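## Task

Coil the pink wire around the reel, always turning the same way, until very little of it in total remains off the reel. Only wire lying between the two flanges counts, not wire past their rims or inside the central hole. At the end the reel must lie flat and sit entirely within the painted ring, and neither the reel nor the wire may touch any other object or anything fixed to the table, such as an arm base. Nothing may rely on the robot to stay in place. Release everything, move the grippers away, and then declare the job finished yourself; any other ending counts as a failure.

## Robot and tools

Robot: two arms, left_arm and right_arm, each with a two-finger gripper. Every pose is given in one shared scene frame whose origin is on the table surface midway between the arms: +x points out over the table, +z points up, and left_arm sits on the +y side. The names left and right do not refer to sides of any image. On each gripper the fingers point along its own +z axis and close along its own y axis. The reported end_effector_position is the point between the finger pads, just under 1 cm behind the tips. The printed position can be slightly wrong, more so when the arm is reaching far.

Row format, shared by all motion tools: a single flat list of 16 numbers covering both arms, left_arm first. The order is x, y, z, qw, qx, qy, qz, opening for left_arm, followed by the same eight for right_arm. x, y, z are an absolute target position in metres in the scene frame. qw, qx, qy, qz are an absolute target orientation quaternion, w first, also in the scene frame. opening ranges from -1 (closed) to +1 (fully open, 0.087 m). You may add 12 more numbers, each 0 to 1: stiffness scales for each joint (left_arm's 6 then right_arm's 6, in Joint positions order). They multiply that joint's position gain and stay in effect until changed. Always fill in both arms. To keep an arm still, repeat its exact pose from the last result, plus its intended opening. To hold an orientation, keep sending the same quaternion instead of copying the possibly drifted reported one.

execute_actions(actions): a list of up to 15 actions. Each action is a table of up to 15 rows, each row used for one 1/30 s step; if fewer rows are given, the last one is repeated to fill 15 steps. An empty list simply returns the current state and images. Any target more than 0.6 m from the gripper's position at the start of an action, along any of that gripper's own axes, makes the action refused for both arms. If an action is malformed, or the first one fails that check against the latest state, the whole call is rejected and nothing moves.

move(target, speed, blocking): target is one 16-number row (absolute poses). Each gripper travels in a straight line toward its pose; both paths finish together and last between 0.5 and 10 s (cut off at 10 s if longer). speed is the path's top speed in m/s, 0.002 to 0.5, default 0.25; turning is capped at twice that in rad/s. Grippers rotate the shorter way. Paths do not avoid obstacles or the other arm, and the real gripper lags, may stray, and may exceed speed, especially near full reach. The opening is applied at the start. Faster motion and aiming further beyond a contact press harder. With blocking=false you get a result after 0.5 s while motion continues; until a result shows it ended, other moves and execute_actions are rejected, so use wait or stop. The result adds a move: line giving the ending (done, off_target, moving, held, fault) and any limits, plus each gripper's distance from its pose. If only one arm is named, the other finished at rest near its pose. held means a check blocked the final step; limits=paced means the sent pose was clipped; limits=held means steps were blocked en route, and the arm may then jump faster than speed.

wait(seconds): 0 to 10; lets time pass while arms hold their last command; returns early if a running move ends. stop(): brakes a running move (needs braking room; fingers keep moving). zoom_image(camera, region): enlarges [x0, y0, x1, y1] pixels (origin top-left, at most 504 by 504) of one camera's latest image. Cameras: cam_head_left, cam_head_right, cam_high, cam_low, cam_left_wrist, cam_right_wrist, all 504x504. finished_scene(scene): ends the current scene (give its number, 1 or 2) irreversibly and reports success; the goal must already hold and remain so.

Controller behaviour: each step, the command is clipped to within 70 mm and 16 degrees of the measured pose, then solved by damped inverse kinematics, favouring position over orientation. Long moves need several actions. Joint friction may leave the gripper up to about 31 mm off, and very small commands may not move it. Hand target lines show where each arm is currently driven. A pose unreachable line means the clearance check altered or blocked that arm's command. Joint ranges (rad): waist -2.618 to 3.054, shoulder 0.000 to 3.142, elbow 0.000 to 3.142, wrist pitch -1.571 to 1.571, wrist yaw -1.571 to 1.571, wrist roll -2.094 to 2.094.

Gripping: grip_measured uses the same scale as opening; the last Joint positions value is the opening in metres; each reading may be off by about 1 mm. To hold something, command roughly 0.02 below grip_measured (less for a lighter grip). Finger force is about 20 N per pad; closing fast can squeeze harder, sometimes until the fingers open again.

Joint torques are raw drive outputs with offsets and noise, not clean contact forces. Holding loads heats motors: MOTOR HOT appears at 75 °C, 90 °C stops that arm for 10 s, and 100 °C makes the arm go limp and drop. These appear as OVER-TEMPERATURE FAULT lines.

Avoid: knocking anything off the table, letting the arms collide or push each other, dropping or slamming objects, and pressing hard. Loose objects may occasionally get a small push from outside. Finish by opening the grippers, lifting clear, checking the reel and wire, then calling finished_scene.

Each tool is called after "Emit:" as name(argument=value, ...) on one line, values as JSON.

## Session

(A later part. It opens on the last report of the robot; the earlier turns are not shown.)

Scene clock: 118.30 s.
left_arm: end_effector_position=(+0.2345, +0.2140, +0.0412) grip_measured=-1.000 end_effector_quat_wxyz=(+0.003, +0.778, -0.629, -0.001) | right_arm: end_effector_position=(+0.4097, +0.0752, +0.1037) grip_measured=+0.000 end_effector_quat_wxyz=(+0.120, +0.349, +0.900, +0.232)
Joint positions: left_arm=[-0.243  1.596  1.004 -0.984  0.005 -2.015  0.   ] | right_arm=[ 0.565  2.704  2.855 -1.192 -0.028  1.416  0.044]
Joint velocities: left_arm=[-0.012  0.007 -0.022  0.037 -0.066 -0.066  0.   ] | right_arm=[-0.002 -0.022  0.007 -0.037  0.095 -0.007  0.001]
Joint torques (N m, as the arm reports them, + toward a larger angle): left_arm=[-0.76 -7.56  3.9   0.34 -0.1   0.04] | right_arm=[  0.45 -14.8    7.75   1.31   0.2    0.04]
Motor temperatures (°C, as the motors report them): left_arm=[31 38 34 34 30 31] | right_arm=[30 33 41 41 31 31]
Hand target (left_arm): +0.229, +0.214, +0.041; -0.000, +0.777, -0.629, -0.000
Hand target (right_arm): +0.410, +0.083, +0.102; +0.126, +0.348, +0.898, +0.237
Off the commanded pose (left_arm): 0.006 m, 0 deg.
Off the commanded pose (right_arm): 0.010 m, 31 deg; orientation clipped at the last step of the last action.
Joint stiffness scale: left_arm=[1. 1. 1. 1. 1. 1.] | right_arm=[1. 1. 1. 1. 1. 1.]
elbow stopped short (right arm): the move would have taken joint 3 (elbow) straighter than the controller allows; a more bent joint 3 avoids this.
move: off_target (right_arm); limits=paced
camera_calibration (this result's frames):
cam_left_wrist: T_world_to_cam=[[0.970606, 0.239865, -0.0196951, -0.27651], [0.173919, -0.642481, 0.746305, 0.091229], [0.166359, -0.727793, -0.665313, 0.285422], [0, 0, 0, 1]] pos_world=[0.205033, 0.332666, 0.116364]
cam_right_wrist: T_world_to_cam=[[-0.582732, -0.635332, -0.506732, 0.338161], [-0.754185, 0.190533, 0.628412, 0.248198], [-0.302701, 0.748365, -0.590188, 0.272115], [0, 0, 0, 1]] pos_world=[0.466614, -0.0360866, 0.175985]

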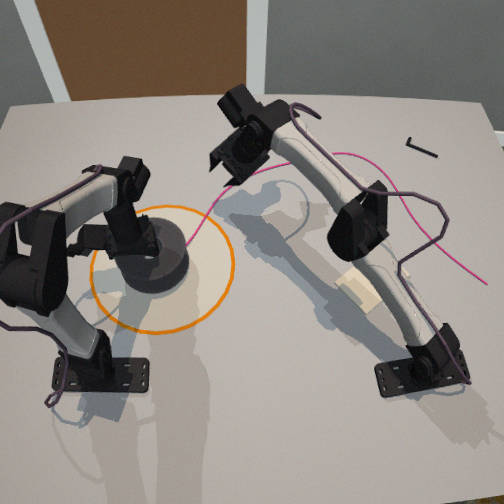

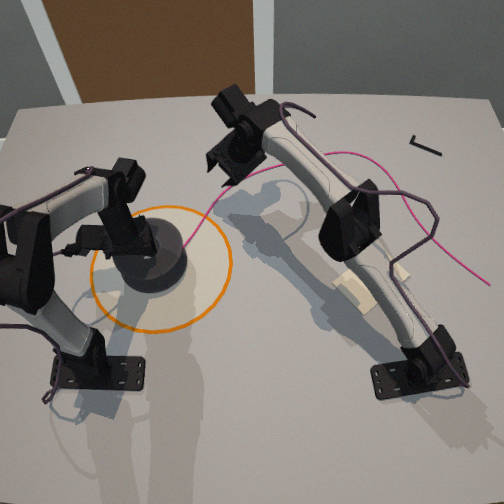

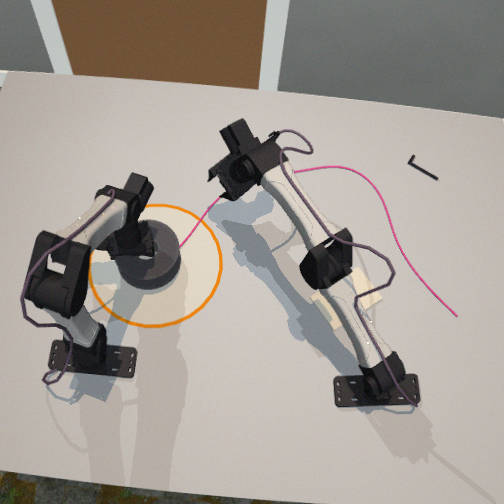

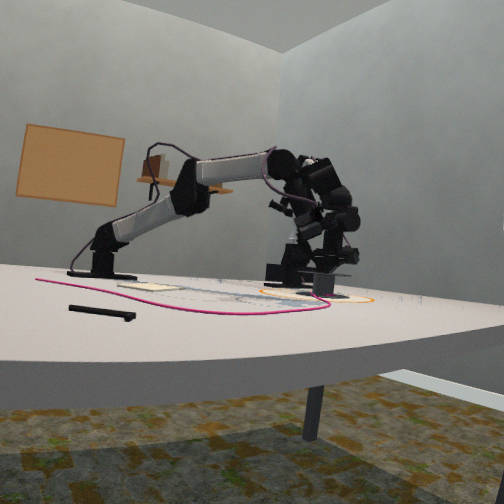

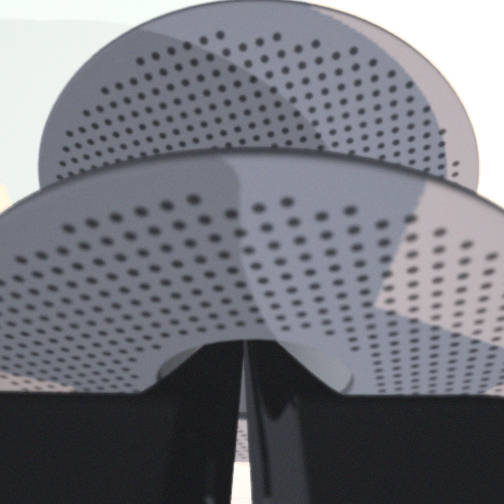

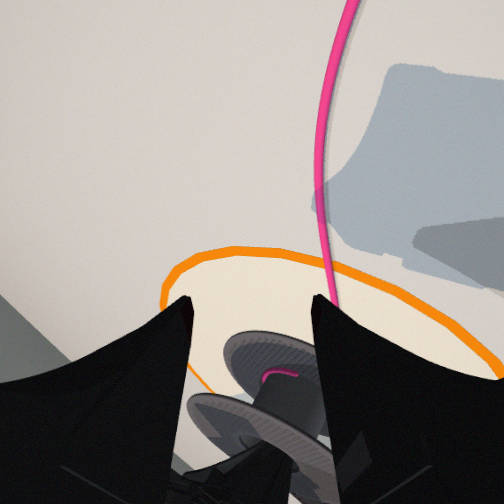

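Emit:
move(target=[0.229,0.213,0.04,0,0.777,-0.629,0,0, 0.3,-0.2,0.2,0,0.317,0.948,0,0], speed=0.3)

Emit:
move(target=[0.24,0.07,0.04,0,0.6,-0.8,0,0, 0.3,-0.2,0.2,0,0.317,0.948,0,0], speed=0.08)

Scene clock: 131.77 s.
left_arm: end_effector_position=(+0.2382, +0.2131, +0.0500) grip_measured=-0.336 end_effector_quat_wxyz=(-0.003, +0.779, -0.627, +0.013) | right_arm: end_effector_position=(+0.3040, -0.1955, +0.2006) grip_measured=+0.000 end_effector_quat_wxyz=(+0.060, +0.328, +0.941, +0.053)
Joint positions: left_arm=[-0.243  1.57   1.013 -0.987  0.006 -2.018  0.029] | right_arm=[ 0.194  1.97   2.109 -1.549 -0.015  0.969  0.044]
Joint velocities: left_arm=[-0.002 -0.017 -0.007  0.037 -0.037 -0.007 -0.001] | right_arm=[ 0.007 -0.002 -0.012 -0.022 -0.022 -0.037  0.   ]
Joint torques (N m, as the arm reports them, + toward a larger angle): left_arm=[-0.95 -5.59  3.35  0.45 -0.1   0.03] | right_arm=[ -0.39 -10.96   4.06   0.62   0.18  -0.11]
Motor temperatures (°C, as the motors report them): left_arm=[31 39 34 33 30 31] | right_arm=[30 40 42 41 31 31]
Hand target (left_arm): +0.229, +0.213, +0.040; +0.000, +0.777, -0.629, -0.000
Hand target (right_arm): +0.299, -0.199, +0.196; +0.055, +0.324, +0.944, +0.042
Off the commanded pose (left_arm): 0.014 m, 2 deg.
Off the commanded pose (right_arm): 0.006 m, 9 deg.
Joint stiffness scale: left_arm=[1. 1. 1. 1. 1. 1.] | right_arm=[1. 1. 1. 1. 1. 1.]
joint sent to its limit (right arm) — the command would take joint 4 (wrist pitch) past its lower limit, so that joint was sent only as far as its limit.
move: off_target (left_arm, right_arm)
camera_calibration (this result's frames):
cam_left_wrist: T_world_to_cam=[[0.970058, 0.242769, 0.00703973, -0.281575], [0.153707, -0.63611, 0.756134, 0.0863283], [0.188044, -0.732412, -0.654379, 0.285233], [0, 0, 0, 1]] pos_world=[0.206239, 0.33218, 0.123357]
cam_right_wrist: T_world_to_cam=[[-0.622597, -0.768875, -0.145616, 0.0672774], [-0.610918, 0.361275, 0.704457, 0.133705], [-0.489032, 0.527552, -0.694648, 0.534321], [0, 0, 0, 1]] pos_world=[0.384869, -0.278458, 0.286772]

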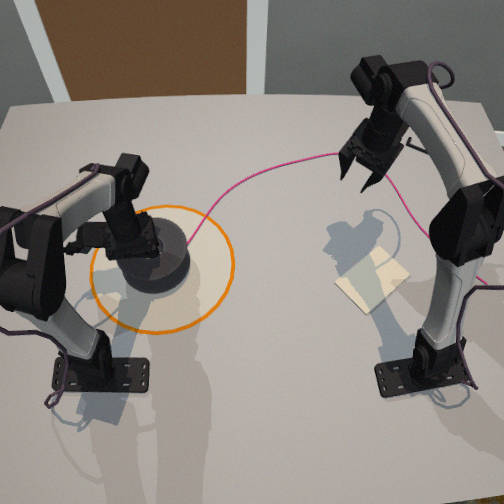

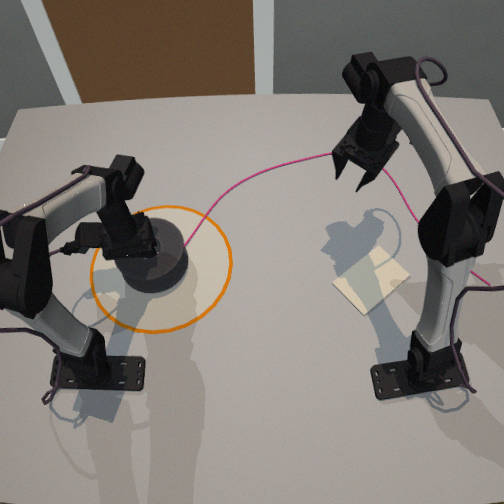

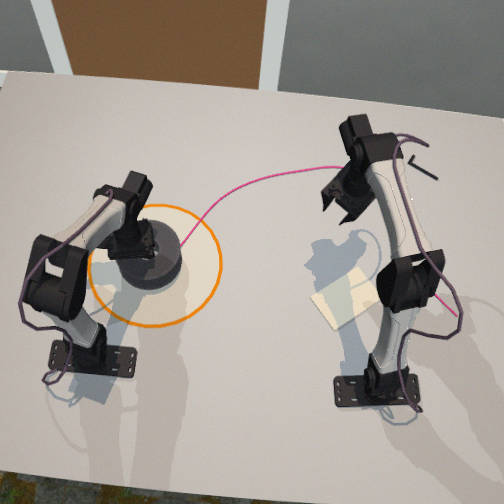

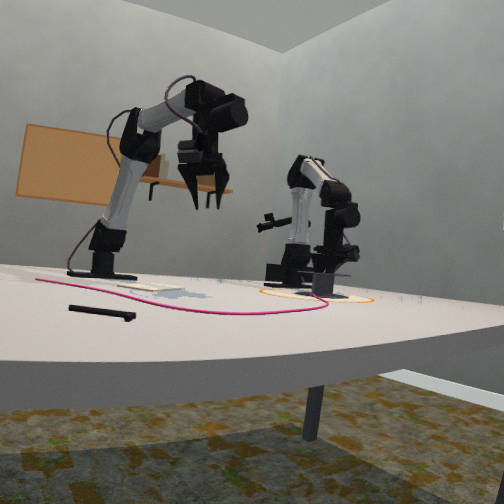

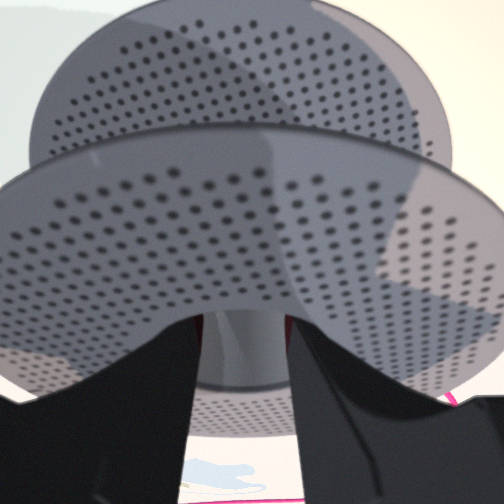

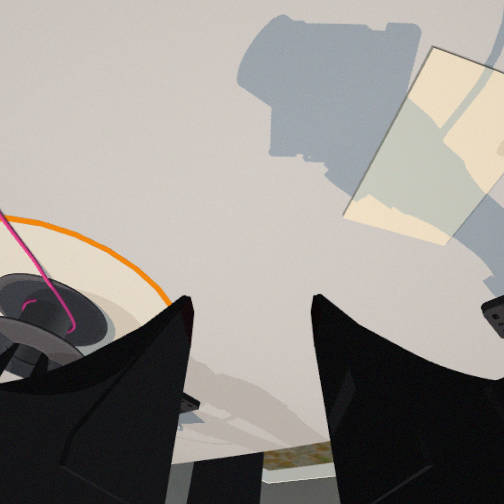

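Scene clock: 135.17 s.
left_arm: end_effector_position=(+0.2422, +0.0723, +0.0530) grip_measured=-0.237 end_effector_quat_wxyz=(+0.001, -0.608, +0.793, -0.015) | right_arm: end_effector_position=(+0.3036, -0.1960, +0.2005) grip_measured=+0.000 end_effector_quat_wxyz=(+0.061, +0.321, +0.944, +0.053)
Joint positions: left_arm=[-0.632  1.865  1.366 -1.042  0.006 -1.93   0.033] | right_arm=[ 0.194  1.97   2.109 -1.549 -0.015  0.954  0.044]
Joint velocities: left_arm=[ 0.022 -0.012  0.007 -0.051 -0.051 -0.007  0.   ] | right_arm=[-0.007 -0.012  0.007  0.007 -0.007 -0.022  0.001]
Joint torques (N m, as the arm reports them, + toward a larger angle): left_arm=[-0.99 -5.23  6.14  0.4  -0.11  0.19] | right_arm=[ -0.88 -11.11   4.52   0.59   0.12  -0.07]
Motor temperatures (°C, as the motors report them): left_arm=[31 39 34 33 30 31] | right_arm=[30 41 41 40 31 31]
Hand target (left_arm): +0.240, +0.069, +0.040; -0.001, -0.600, +0.800, +0.000
Hand target (right_arm): +0.300, -0.200, +0.199; +0.056, +0.320, +0.944, +0.049
Off the commanded pose (left_arm): 0.013 m, 2 deg.
Off the commanded pose (right_arm): 0.005 m, 9 deg.
Joint stiffness scale: left_arm=[1. 1. 1. 1. 1. 1.] | right_arm=[1. 1. 1. 1. 1. 1.]
joint sent to its limit (right arm) — the command would take joint 4 (wrist pitch) past its lower limit, so that joint was sent only as far as its limit.
move: off_target (left_arm, right_arm)
camera_calibration (this result's frames):
cam_left_wrist: T_world_to_cam=[[0.973226, -0.229516, 0.0123923, -0.218189], [-0.159226, -0.634328, 0.756489, 0.0695698], [-0.165765, -0.738208, -0.65389, 0.269483], [0, 0, 0, 1]] pos_world=[0.268096, 0.192987, 0.126287]
cam_right_wrist: T_world_to_cam=[[-0.611106, -0.778254, -0.144466, 0.0611005], [-0.616807, 0.353816, 0.70311, 0.134308], [-0.496084, 0.518782, -0.696252, 0.535077], [0, 0, 0, 1]] pos_world=[0.385624, -0.277557, 0.286942]

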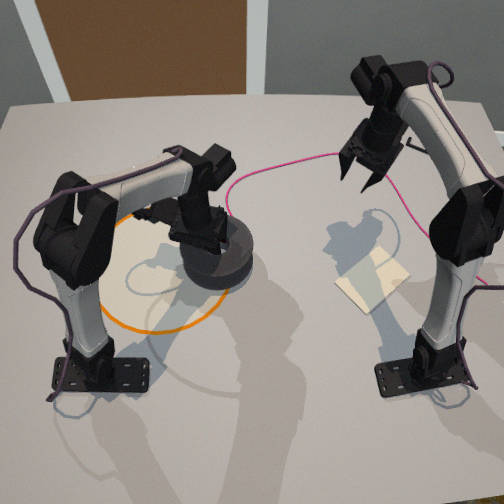

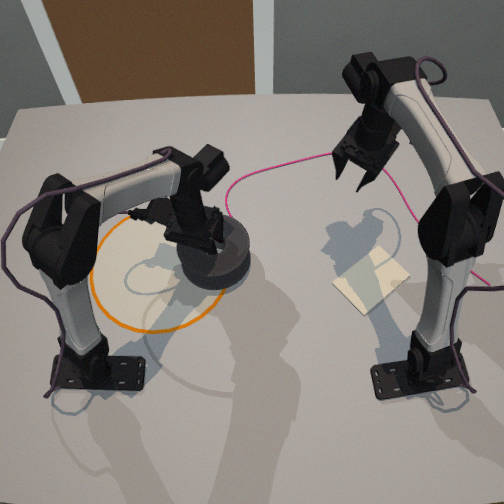

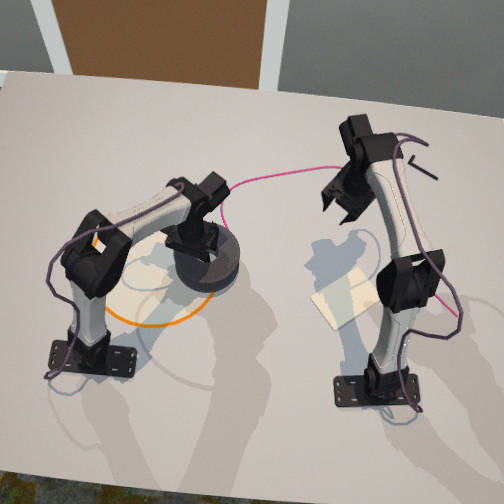

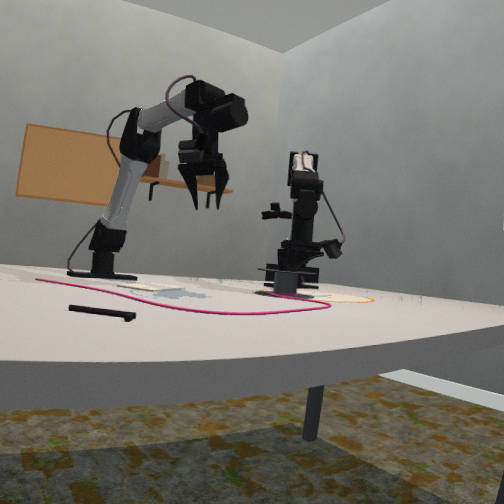

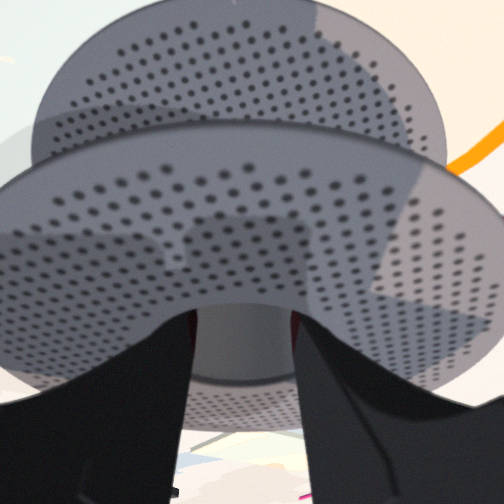

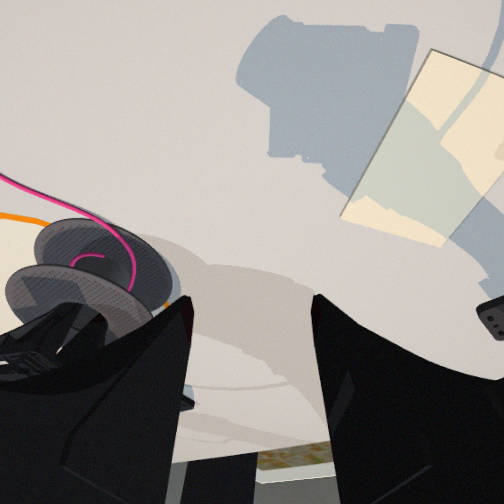

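Emit:
move(target=[0.24,0.07,0.04,0,-0.383,-0.924,0,0, 0.3,-0.2,0.2,0,0.317,0.948,0,0], speed=0.3)

Emit:
move(target=[0.24,0.07,0.04,0,-0.991,-0.131,0,0, 0.3,-0.2,0.2,0,0.317,0.948,0,0], speed=0.3)

Scene clock: 143.53 s.
left_arm: end_effector_position=(+0.2368, +0.0739, +0.0528) grip_measured=-0.208 end_effector_quat_wxyz=(+0.006, +0.371, +0.928, -0.006) | right_arm: end_effector_position=(+0.3036, -0.1960, +0.2005) grip_measured=+0.000 end_effector_quat_wxyz=(+0.061, +0.321, +0.944, +0.053)
Joint positions: left_arm=[-0.747  2.078  1.674 -1.15   0.008  0.023  0.035] | right_arm=[ 0.194  1.97   2.109 -1.549 -0.015  0.954  0.044]
Joint velocities: left_arm=[ 0.002 -0.012 -0.007  0.022 -0.007  0.051 -0.   ] | right_arm=[ 0.007 -0.007 -0.012 -0.007 -0.051 -0.081 -0.   ]
Joint torques (N m, as the arm reports them, + toward a larger angle): left_arm=[-0.71 -7.3   6.47  0.61 -0.04  0.25] | right_arm=[ -0.69 -11.12   4.47   0.59   0.12  -0.11]
Motor temperatures (°C, as the motors report them): left_arm=[31 39 35 33 30 31] | right_arm=[30 42 41 39 31 31]
Hand target (left_arm): +0.239, +0.070, +0.039; -0.000, +0.383, +0.924, -0.000
Hand target (right_arm): +0.300, -0.200, +0.199; +0.056, +0.321, +0.944, +0.049
Off the commanded pose (left_arm): 0.014 m, 2 deg.
Off the commanded pose (right_arm): 0.005 m, 9 deg.
Joint stiffness scale: left_arm=[1. 1. 1. 1. 1. 1.] | right_arm=[1. 1. 1. 1. 1. 1.]
joint sent to its limit (right arm) — the command would take joint 4 (wrist pitch) past its lower limit, so that joint was sent only as far as its limit.
move: off_target (left_arm, right_arm)
camera_calibration (this result's frames):
cam_left_wrist: T_world_to_cam=[[-0.666943, -0.745089, -0.00543312, 0.214916], [-0.5088, 0.450085, 0.733857, 0.0736746], [-0.544343, 0.492205, -0.679282, 0.269645], [0, 0, 0, 1]] pos_world=[0.327602, -0.00574907, 0.130266]
cam_right_wrist: T_world_to_cam=[[-0.611106, -0.778254, -0.144466, 0.0611005], [-0.616807, 0.353816, 0.70311, 0.134308], [-0.496084, 0.518782, -0.696252, 0.535077], [0, 0, 0, 1]] pos_world=[0.385624, -0.277557, 0.286942]

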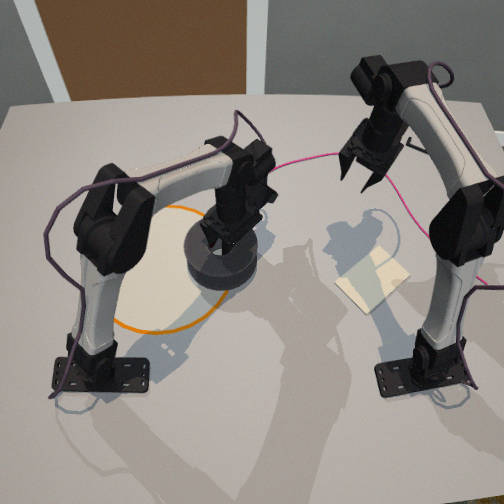

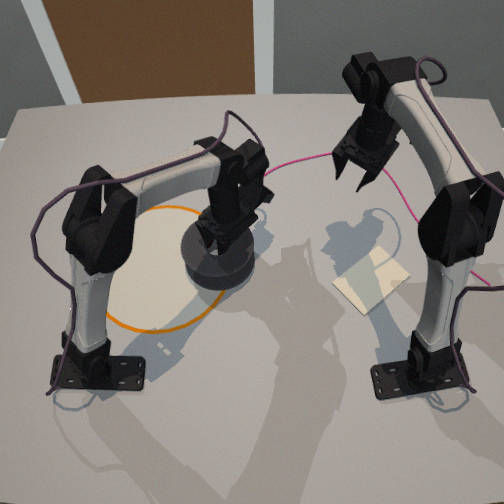

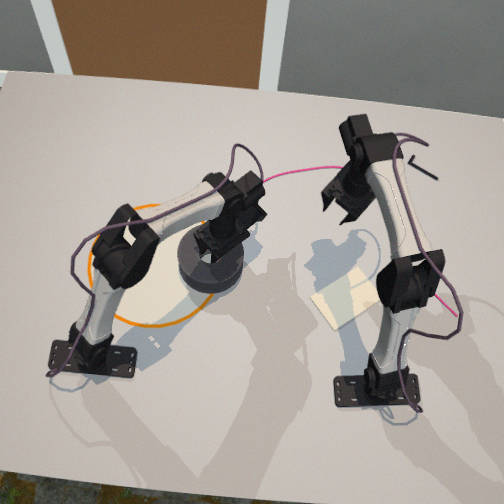

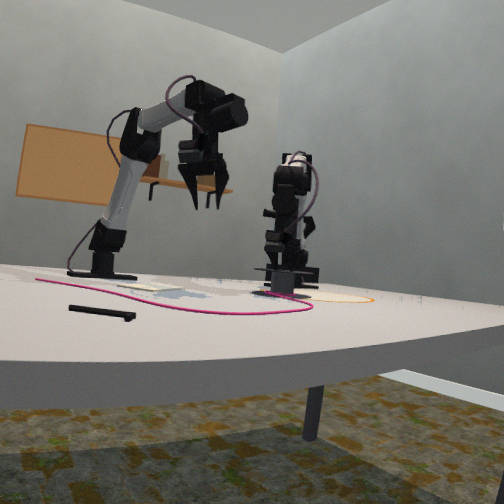

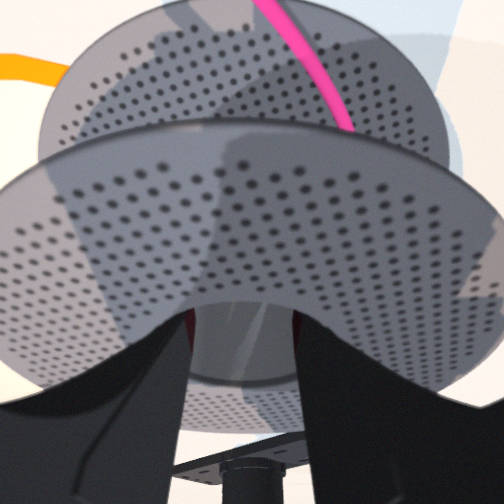

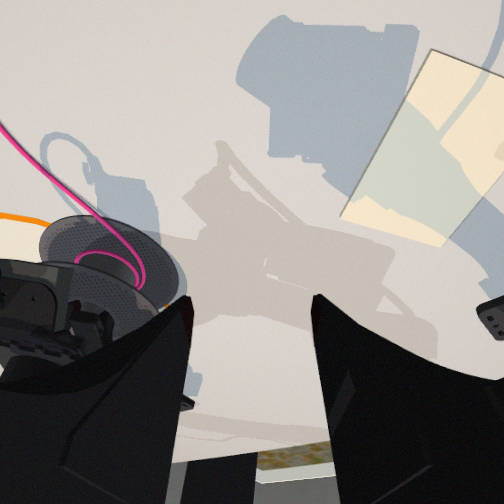

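Scene clock: 147.67 s.
left_arm: end_effector_position=(+0.2451, +0.0653, +0.0532) grip_measured=-0.194 end_effector_quat_wxyz=(+0.007, +0.990, +0.138, +0.007) | right_arm: end_effector_position=(+0.3036, -0.1960, +0.2005) grip_measured=+0.000 end_effector_quat_wxyz=(+0.061, +0.321, +0.944, +0.053)
Joint positions: left_arm=[-0.854  1.887  1.397 -1.061 -0.005  2.021  0.035] | right_arm=[ 0.194  1.97   2.109 -1.549 -0.015  0.954  0.044]
Joint velocities: left_arm=[ 0.002  0.007 -0.002  0.066 -0.007  0.007 -0.   ] | right_arm=[-0.002 -0.007 -0.002 -0.051 -0.007 -0.081  0.001]
Joint torques (N m, as the arm reports them, + toward a larger angle): left_arm=[ 0.09 -8.44  2.88  0.57  0.13  0.18] | right_arm=[ -0.7  -11.23   4.61   0.59   0.12  -0.13]
Motor temperatures (°C, as the motors report them): left_arm=[31 40 35 33 30 31] | right_arm=[30 42 41 39 31 31]
Hand target (left_arm): +0.240, +0.070, +0.041; -0.001, +0.991, +0.131, -0.000
Hand target (right_arm): +0.300, -0.200, +0.199; +0.056, +0.321, +0.944, +0.049
Off the commanded pose (left_arm): 0.015 m, 1 deg.
Off the commanded pose (right_arm): 0.005 m, 9 deg.
Joint stiffness scale: left_arm=[1. 1. 1. 1. 1. 1.] | right_arm=[1. 1. 1. 1. 1. 1.]
joint sent to its limit (right arm) — the command would take joint 4 (wrist pitch) past its lower limit, so that joint was sent only as far as its limit.
move: off_target (left_arm, right_arm)
camera_calibration (this result's frames):
cam_left_wrist: T_world_to_cam=[[-0.302024, 0.952842, -0.0295616, 0.0149482], [0.62036, 0.219993, 0.752833, -0.18121], [0.723834, 0.209035, -0.657548, -0.0148114], [0, 0, 0, 1]] pos_world=[0.127651, 0.0287177, 0.127123]
cam_right_wrist: T_world_to_cam=[[-0.611106, -0.778254, -0.144466, 0.0611005], [-0.616807, 0.353816, 0.70311, 0.134308], [-0.496084, 0.518782, -0.696252, 0.535077], [0, 0, 0, 1]] pos_world=[0.385624, -0.277557, 0.286942]

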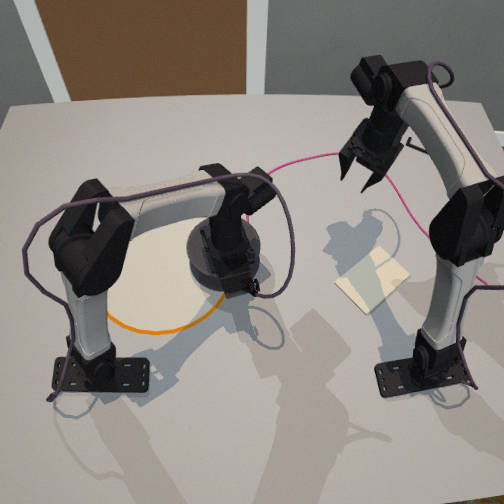

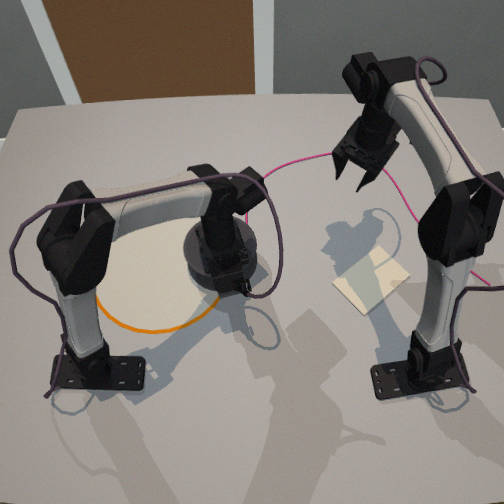

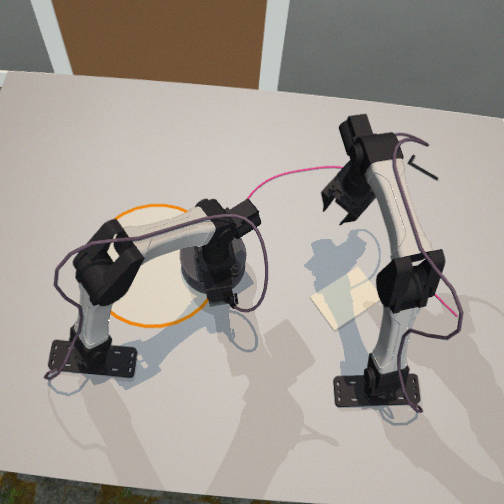

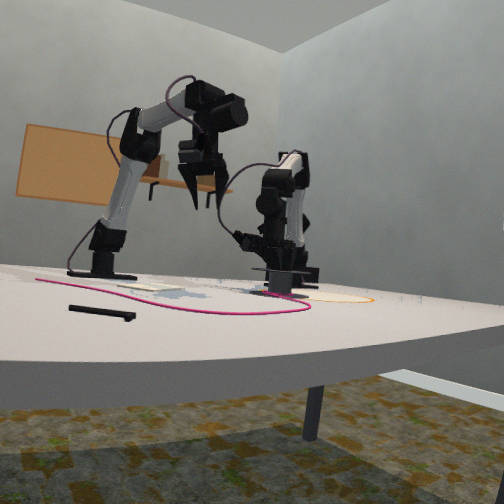

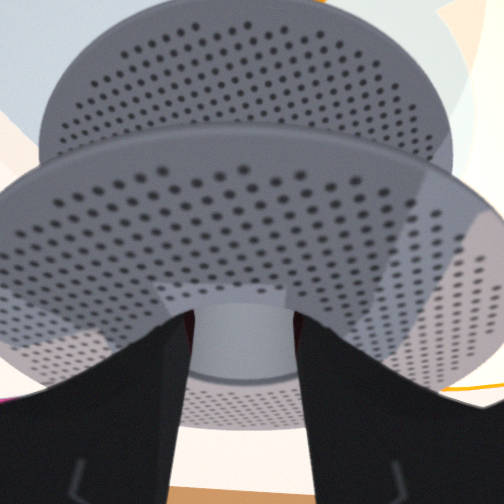

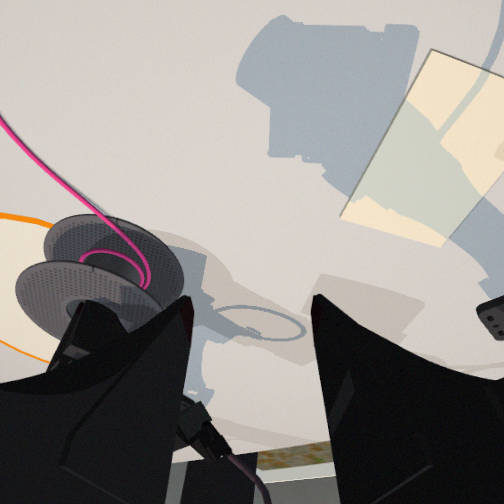

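Emit:
move(target=[0.24,0.07,0.04,0,-0.383,-0.924,0,-1, 0.42,-0.15,0.12,0,-0.707,0.707,0,-0.3], speed=0.4)

Emit:
move(target=[0.24,0.07,0.04,0,0.6,-0.8,0,-1, 0.49,-0.11,0.06,0,-0.707,0.707,0,-0.3], speed=0.4)

Scene clock: 167.93 s.
left_arm: end_effector_position=(+0.2331, +0.0736, +0.0381) grip_measured=-1.000 end_effector_quat_wxyz=(-0.005, +0.390, +0.921, +0.004) | right_arm: end_effector_position=(+0.4175, -0.1573, +0.1213) grip_measured=-0.300 end_effector_quat_wxyz=(+0.089, -0.704, +0.704, -0.032)
Joint positions: left_arm=[-0.763  2.109  1.656 -1.13  -0.003  0.047  0.   ] | right_arm=[ 0.352  2.511  2.681 -1.552  0.003 -1.116  0.031]
Joint velocities: left_arm=[ 0.012  0.022  0.017  0.022 -0.007 -0.007  0.   ] | right_arm=[ 0.007 -0.002 -0.012  0.037  0.007  0.022  0.001]
Joint torques (N m, as the arm reports them, + toward a larger angle): left_arm=[ 0.72 -9.65  7.75  0.36  0.05  0.01] | right_arm=[  0.76 -13.09   7.19   0.64   0.1   -0.08]
Motor temperatures (°C, as the motors report them): left_arm=[31 42 35 33 30 31] | right_arm=[30 44 40 38 31 31]
Hand target (left_arm): +0.240, +0.070, +0.040; +0.001, +0.383, +0.924, -0.000
Hand target (right_arm): +0.419, -0.151, +0.119; -0.088, +0.712, -0.696, +0.036
Off the commanded pose (left_arm): 0.008 m, 1 deg.
Off the commanded pose (right_arm): 0.008 m, 11 deg.
Joint stiffness scale: left_arm=[1. 1. 1. 1. 1. 1.] | right_arm=[1. 1. 1. 1. 1. 1.]
joint sent to its limit (right arm) — the command would take joint 4 (wrist pitch) past its lower limit, so that joint was sent only as far as its limit.
move: off_target (right_arm)
camera_calibration (this result's frames):
cam_left_wrist: T_world_to_cam=[[-0.696096, -0.717769, -0.0160377, 0.217333], [-0.480779, 0.449439, 0.752899, 0.0755367], [-0.5332, 0.5318, -0.657941, 0.251507], [0, 0, 0, 1]] pos_world=[0.321705, -0.0117058, 0.112091]
cam_right_wrist: T_world_to_cam=[[0.986218, -0.0220803, 0.163968, -0.435922], [-0.131786, -0.704018, 0.697847, -0.121685], [0.100028, -0.709839, -0.697226, 0.0742964], [0, 0, 0, 1]] pos_world=[0.406446, -0.0425554, 0.208196]

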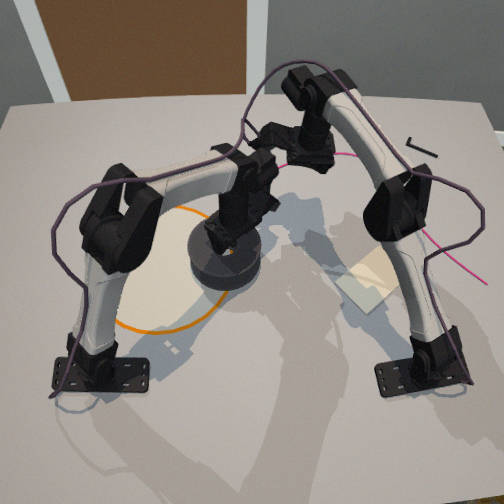

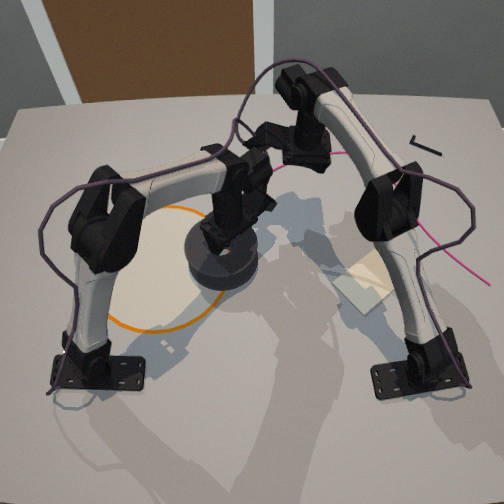

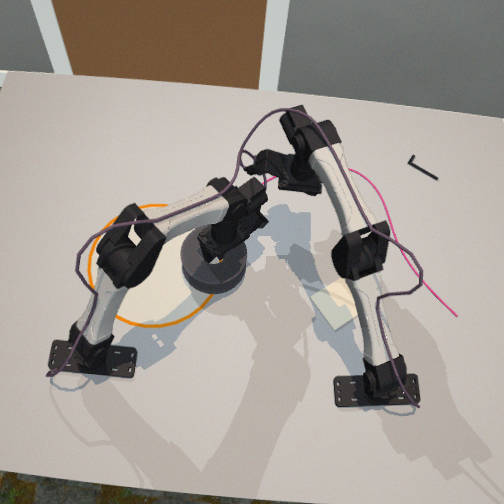

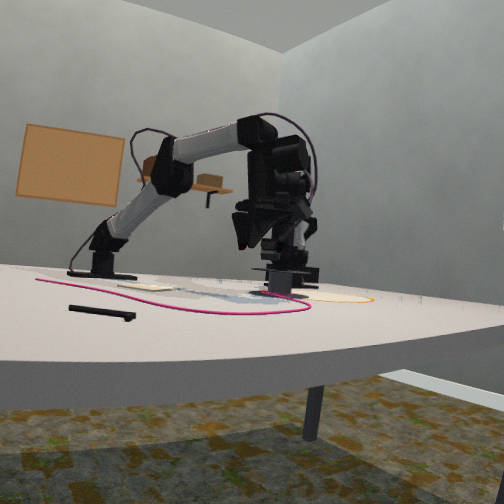

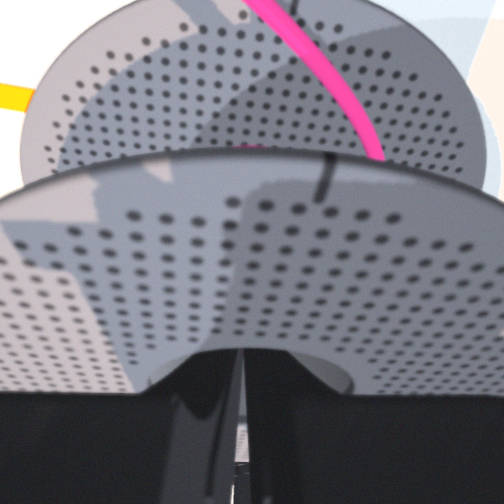

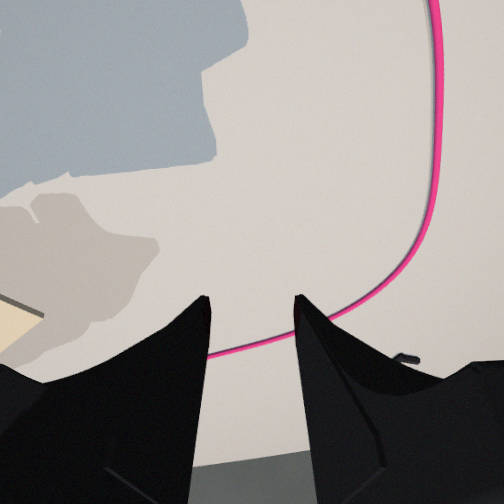

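Scene clock: 171.23 s.
left_arm: end_effector_position=(+0.2425, +0.0679, +0.0383) grip_measured=-1.000 end_effector_quat_wxyz=(-0.004, -0.597, +0.802, +0.005) | right_arm: end_effector_position=(+0.4872, -0.1195, +0.0641) grip_measured=-0.300 end_effector_quat_wxyz=(-0.169, +0.708, -0.683, +0.064)
Joint positions: left_arm=[-0.641  1.931  1.398 -1.049  0.004 -1.911  0.   ] | right_arm=[ 0.36   2.742  2.854 -1.32   0.007 -1.145  0.031]
Joint velocities: left_arm=[ 0.002 -0.007 -0.012 -0.051  0.007 -0.007  0.   ] | right_arm=[ 0.007 -0.012  0.007 -0.007 -0.007  0.007  0.   ]
Joint torques (N m, as the arm reports them, + toward a larger angle): left_arm=[ -0.02 -10.84   4.05   0.33  -0.09   0.03] | right_arm=[  0.44 -14.56   7.57   1.05   0.06  -0.1 ]
Motor temperatures (°C, as the motors report them): left_arm=[31 43 35 33 30 31] | right_arm=[30 45 40 38 31 31]
Hand target (left_arm): +0.241, +0.070, +0.041; +0.000, -0.600, +0.800, +0.000
Hand target (right_arm): +0.490, -0.111, +0.061; -0.175, +0.714, -0.675, +0.068
Off the commanded pose (left_arm): 0.004 m, 1 deg.
Off the commanded pose (right_arm): 0.011 m, 21 deg; orientation clipped at the last step of the last action.
Joint stiffness scale: left_arm=[1. 1. 1. 1. 1. 1.] | right_arm=[1. 1. 1. 1. 1. 1.]
elbow stopped short (right arm): the move would have taken joint 3 (elbow) straighter than the controller allows; a more bent joint 3 avoids this.
move: off_target (right_arm); limits=paced
camera_calibration (this result's frames):
cam_left_wrist: T_world_to_cam=[[0.965875, -0.257816, -0.024841, -0.214132], [-0.154169, -0.649329, 0.744717, 0.0781685], [-0.20813, -0.715474, -0.666917, 0.265801], [0, 0, 0, 1]] pos_world=[0.274197, 0.185724, 0.113734]
cam_right_wrist: T_world_to_cam=[[0.947548, -0.00448472, 0.319581, -0.483541], [-0.213123, -0.754013, 0.621323, -0.00736762], [0.238182, -0.656844, -0.71542, -0.00548627], [0, 0, 0, 1]] pos_world=[0.457915, -0.0113275, 0.155183]

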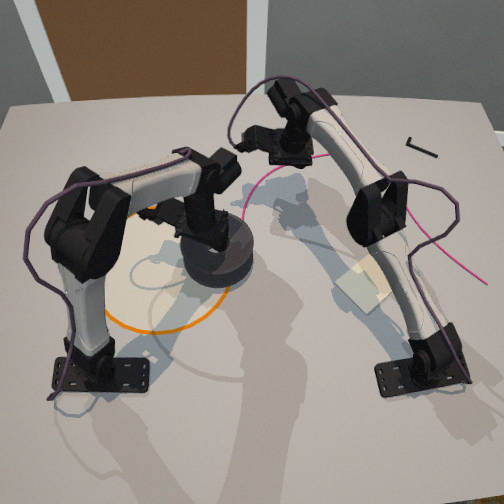

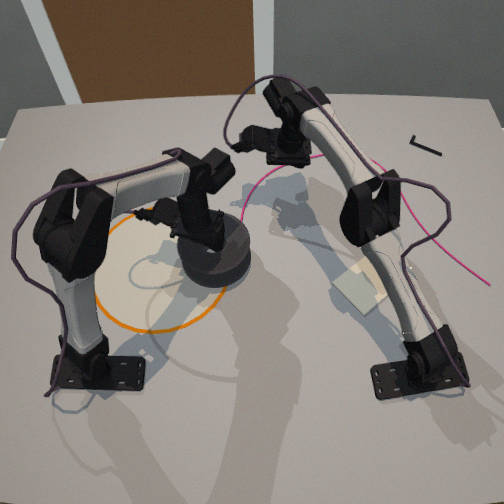

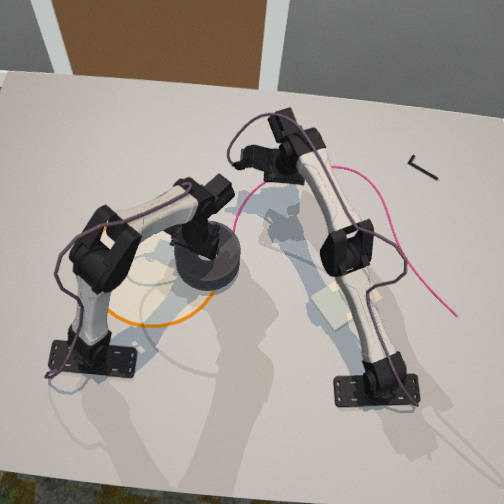

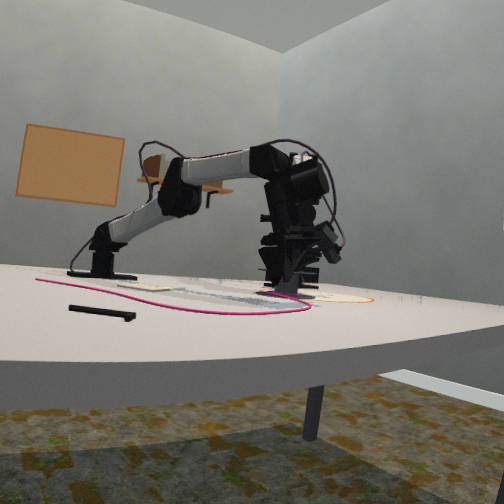

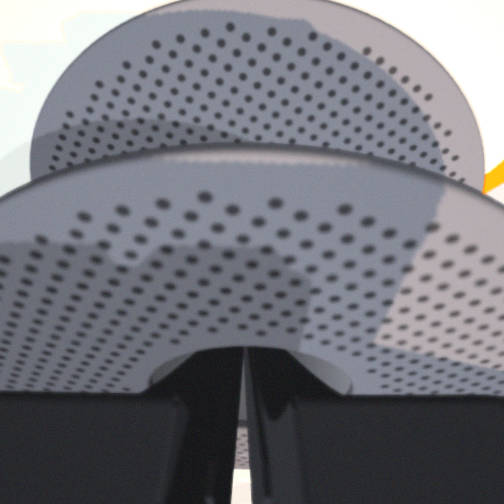

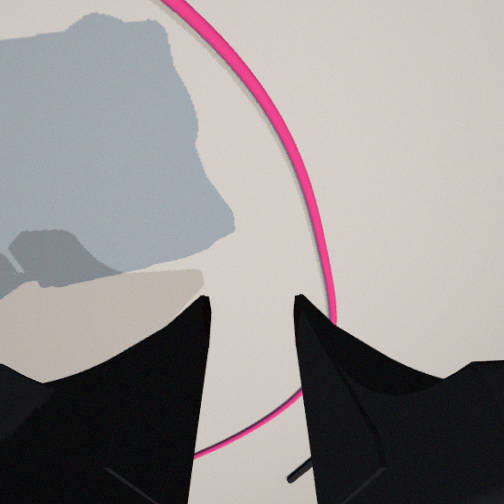

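Emit:
move(target=[0.24,0.07,0.04,0,0.6,-0.8,0,-1, 0.42,-0.39,0.07,0,-0.148,0.989,0,-0.2], speed=0.3)

Scene clock: 183.63 s.
left_arm: end_effector_position=(+0.2430, +0.0675, +0.0383) grip_measured=-1.000 end_effector_quat_wxyz=(-0.003, -0.599, +0.801, +0.004) | right_arm: end_effector_position=(+0.4210, -0.3929, +0.0657) grip_measured=-0.200 end_effector_quat_wxyz=(+0.027, -0.152, +0.988, -0.017)
Joint positions: left_arm=[-0.641  1.931  1.398 -1.047  0.004 -1.915  0.   ] | right_arm=[-0.175  2.604  2.636 -1.543  0.021 -0.378  0.035]
Joint velocities: left_arm=[-0.007 -0.007  0.012  0.007 -0.051  0.007  0.   ] | right_arm=[-0.007 -0.012 -0.012 -0.022 -0.022 -0.022 -0.   ]
Joint torques (N m, as the arm reports them, + toward a larger angle): left_arm=[ -0.1  -10.85   3.91   0.37  -0.09   0.05] | right_arm=[ -0.34 -15.09   5.8    0.4    0.07   0.06]
Motor temperatures (°C, as the motors report them): left_arm=[31 45 35 33 30 31] | right_arm=[30 50 41 38 31 31]
Hand target (left_arm): +0.240, +0.070, +0.040; -0.000, -0.600, +0.800, +0.000
Hand target (right_arm): +0.419, -0.392, +0.068; +0.025, -0.146, +0.989, -0.013
Off the commanded pose (left_arm): 0.004 m, 1 deg.
Off the commanded pose (right_arm): 0.005 m, 4 deg.
Joint stiffness scale: left_arm=[1. 1. 1. 1. 1. 1.] | right_arm=[1. 1. 1. 1. 1. 1.]
joint sent to its limit (right arm) — the command would take joint 4 (wrist pitch) past its lower limit, so that joint was sent only as far as its limit.
move: off_target (right_arm)
camera_calibration (this result's frames):
cam_left_wrist: T_world_to_cam=[[0.967082, -0.253418, -0.0230666, -0.215424], [-0.152352, -0.649227, 0.74518, 0.0775572], [-0.203817, -0.717136, -0.666464, 0.264739], [0, 0, 0, 1]] pos_world=[0.274107, 0.185614, 0.113676]
cam_right_wrist: T_world_to_cam=[[0.283342, -0.958309, 0.0368845, -0.499138], [-0.661108, -0.167318, 0.731397, 0.183265], [-0.694733, -0.23162, -0.680954, 0.389361], [0, 0, 0, 1]] pos_world=[0.533087, -0.357481, 0.149508]

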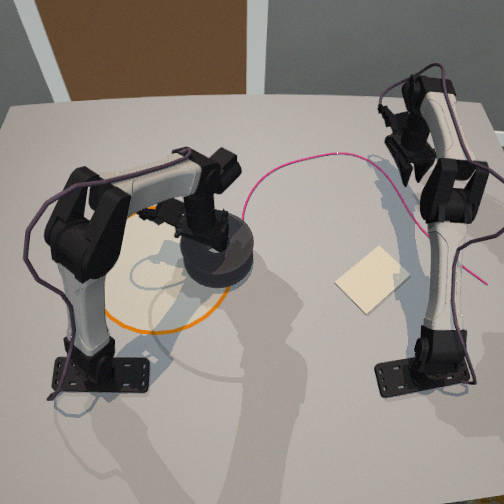

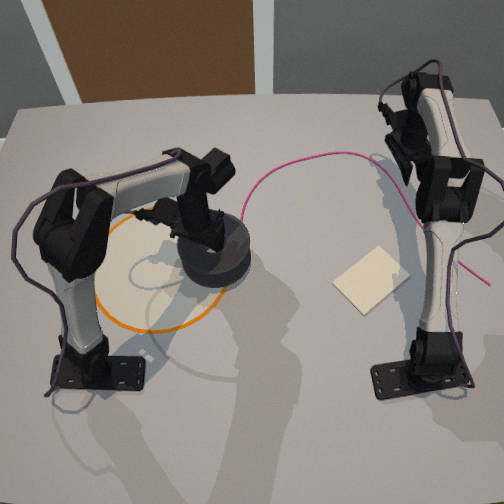

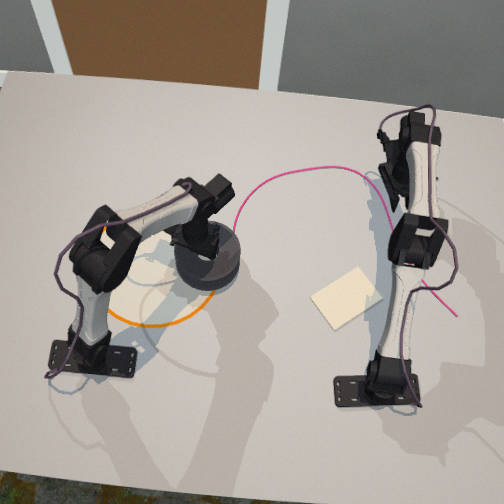

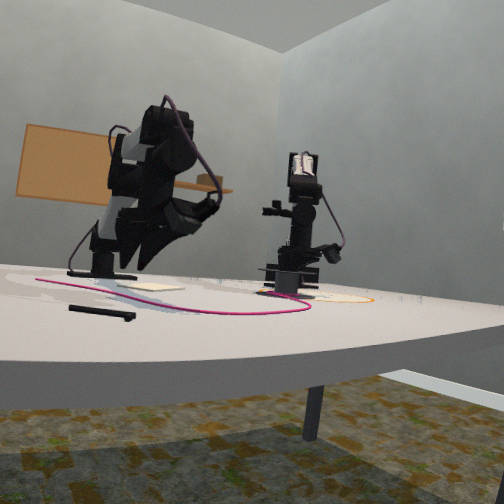

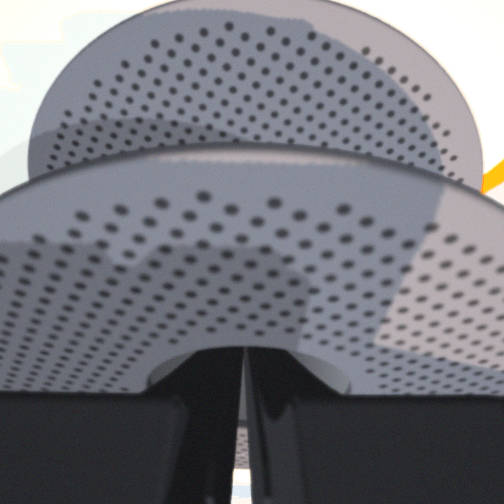

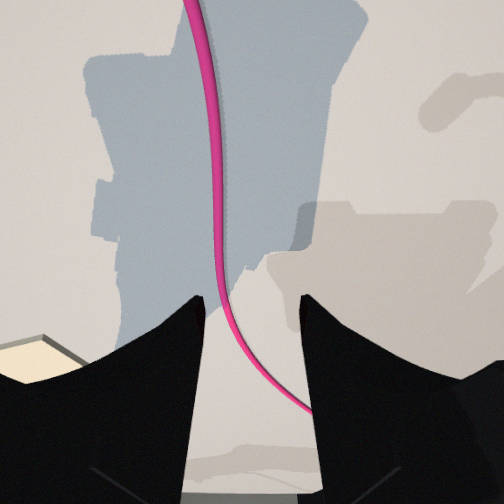

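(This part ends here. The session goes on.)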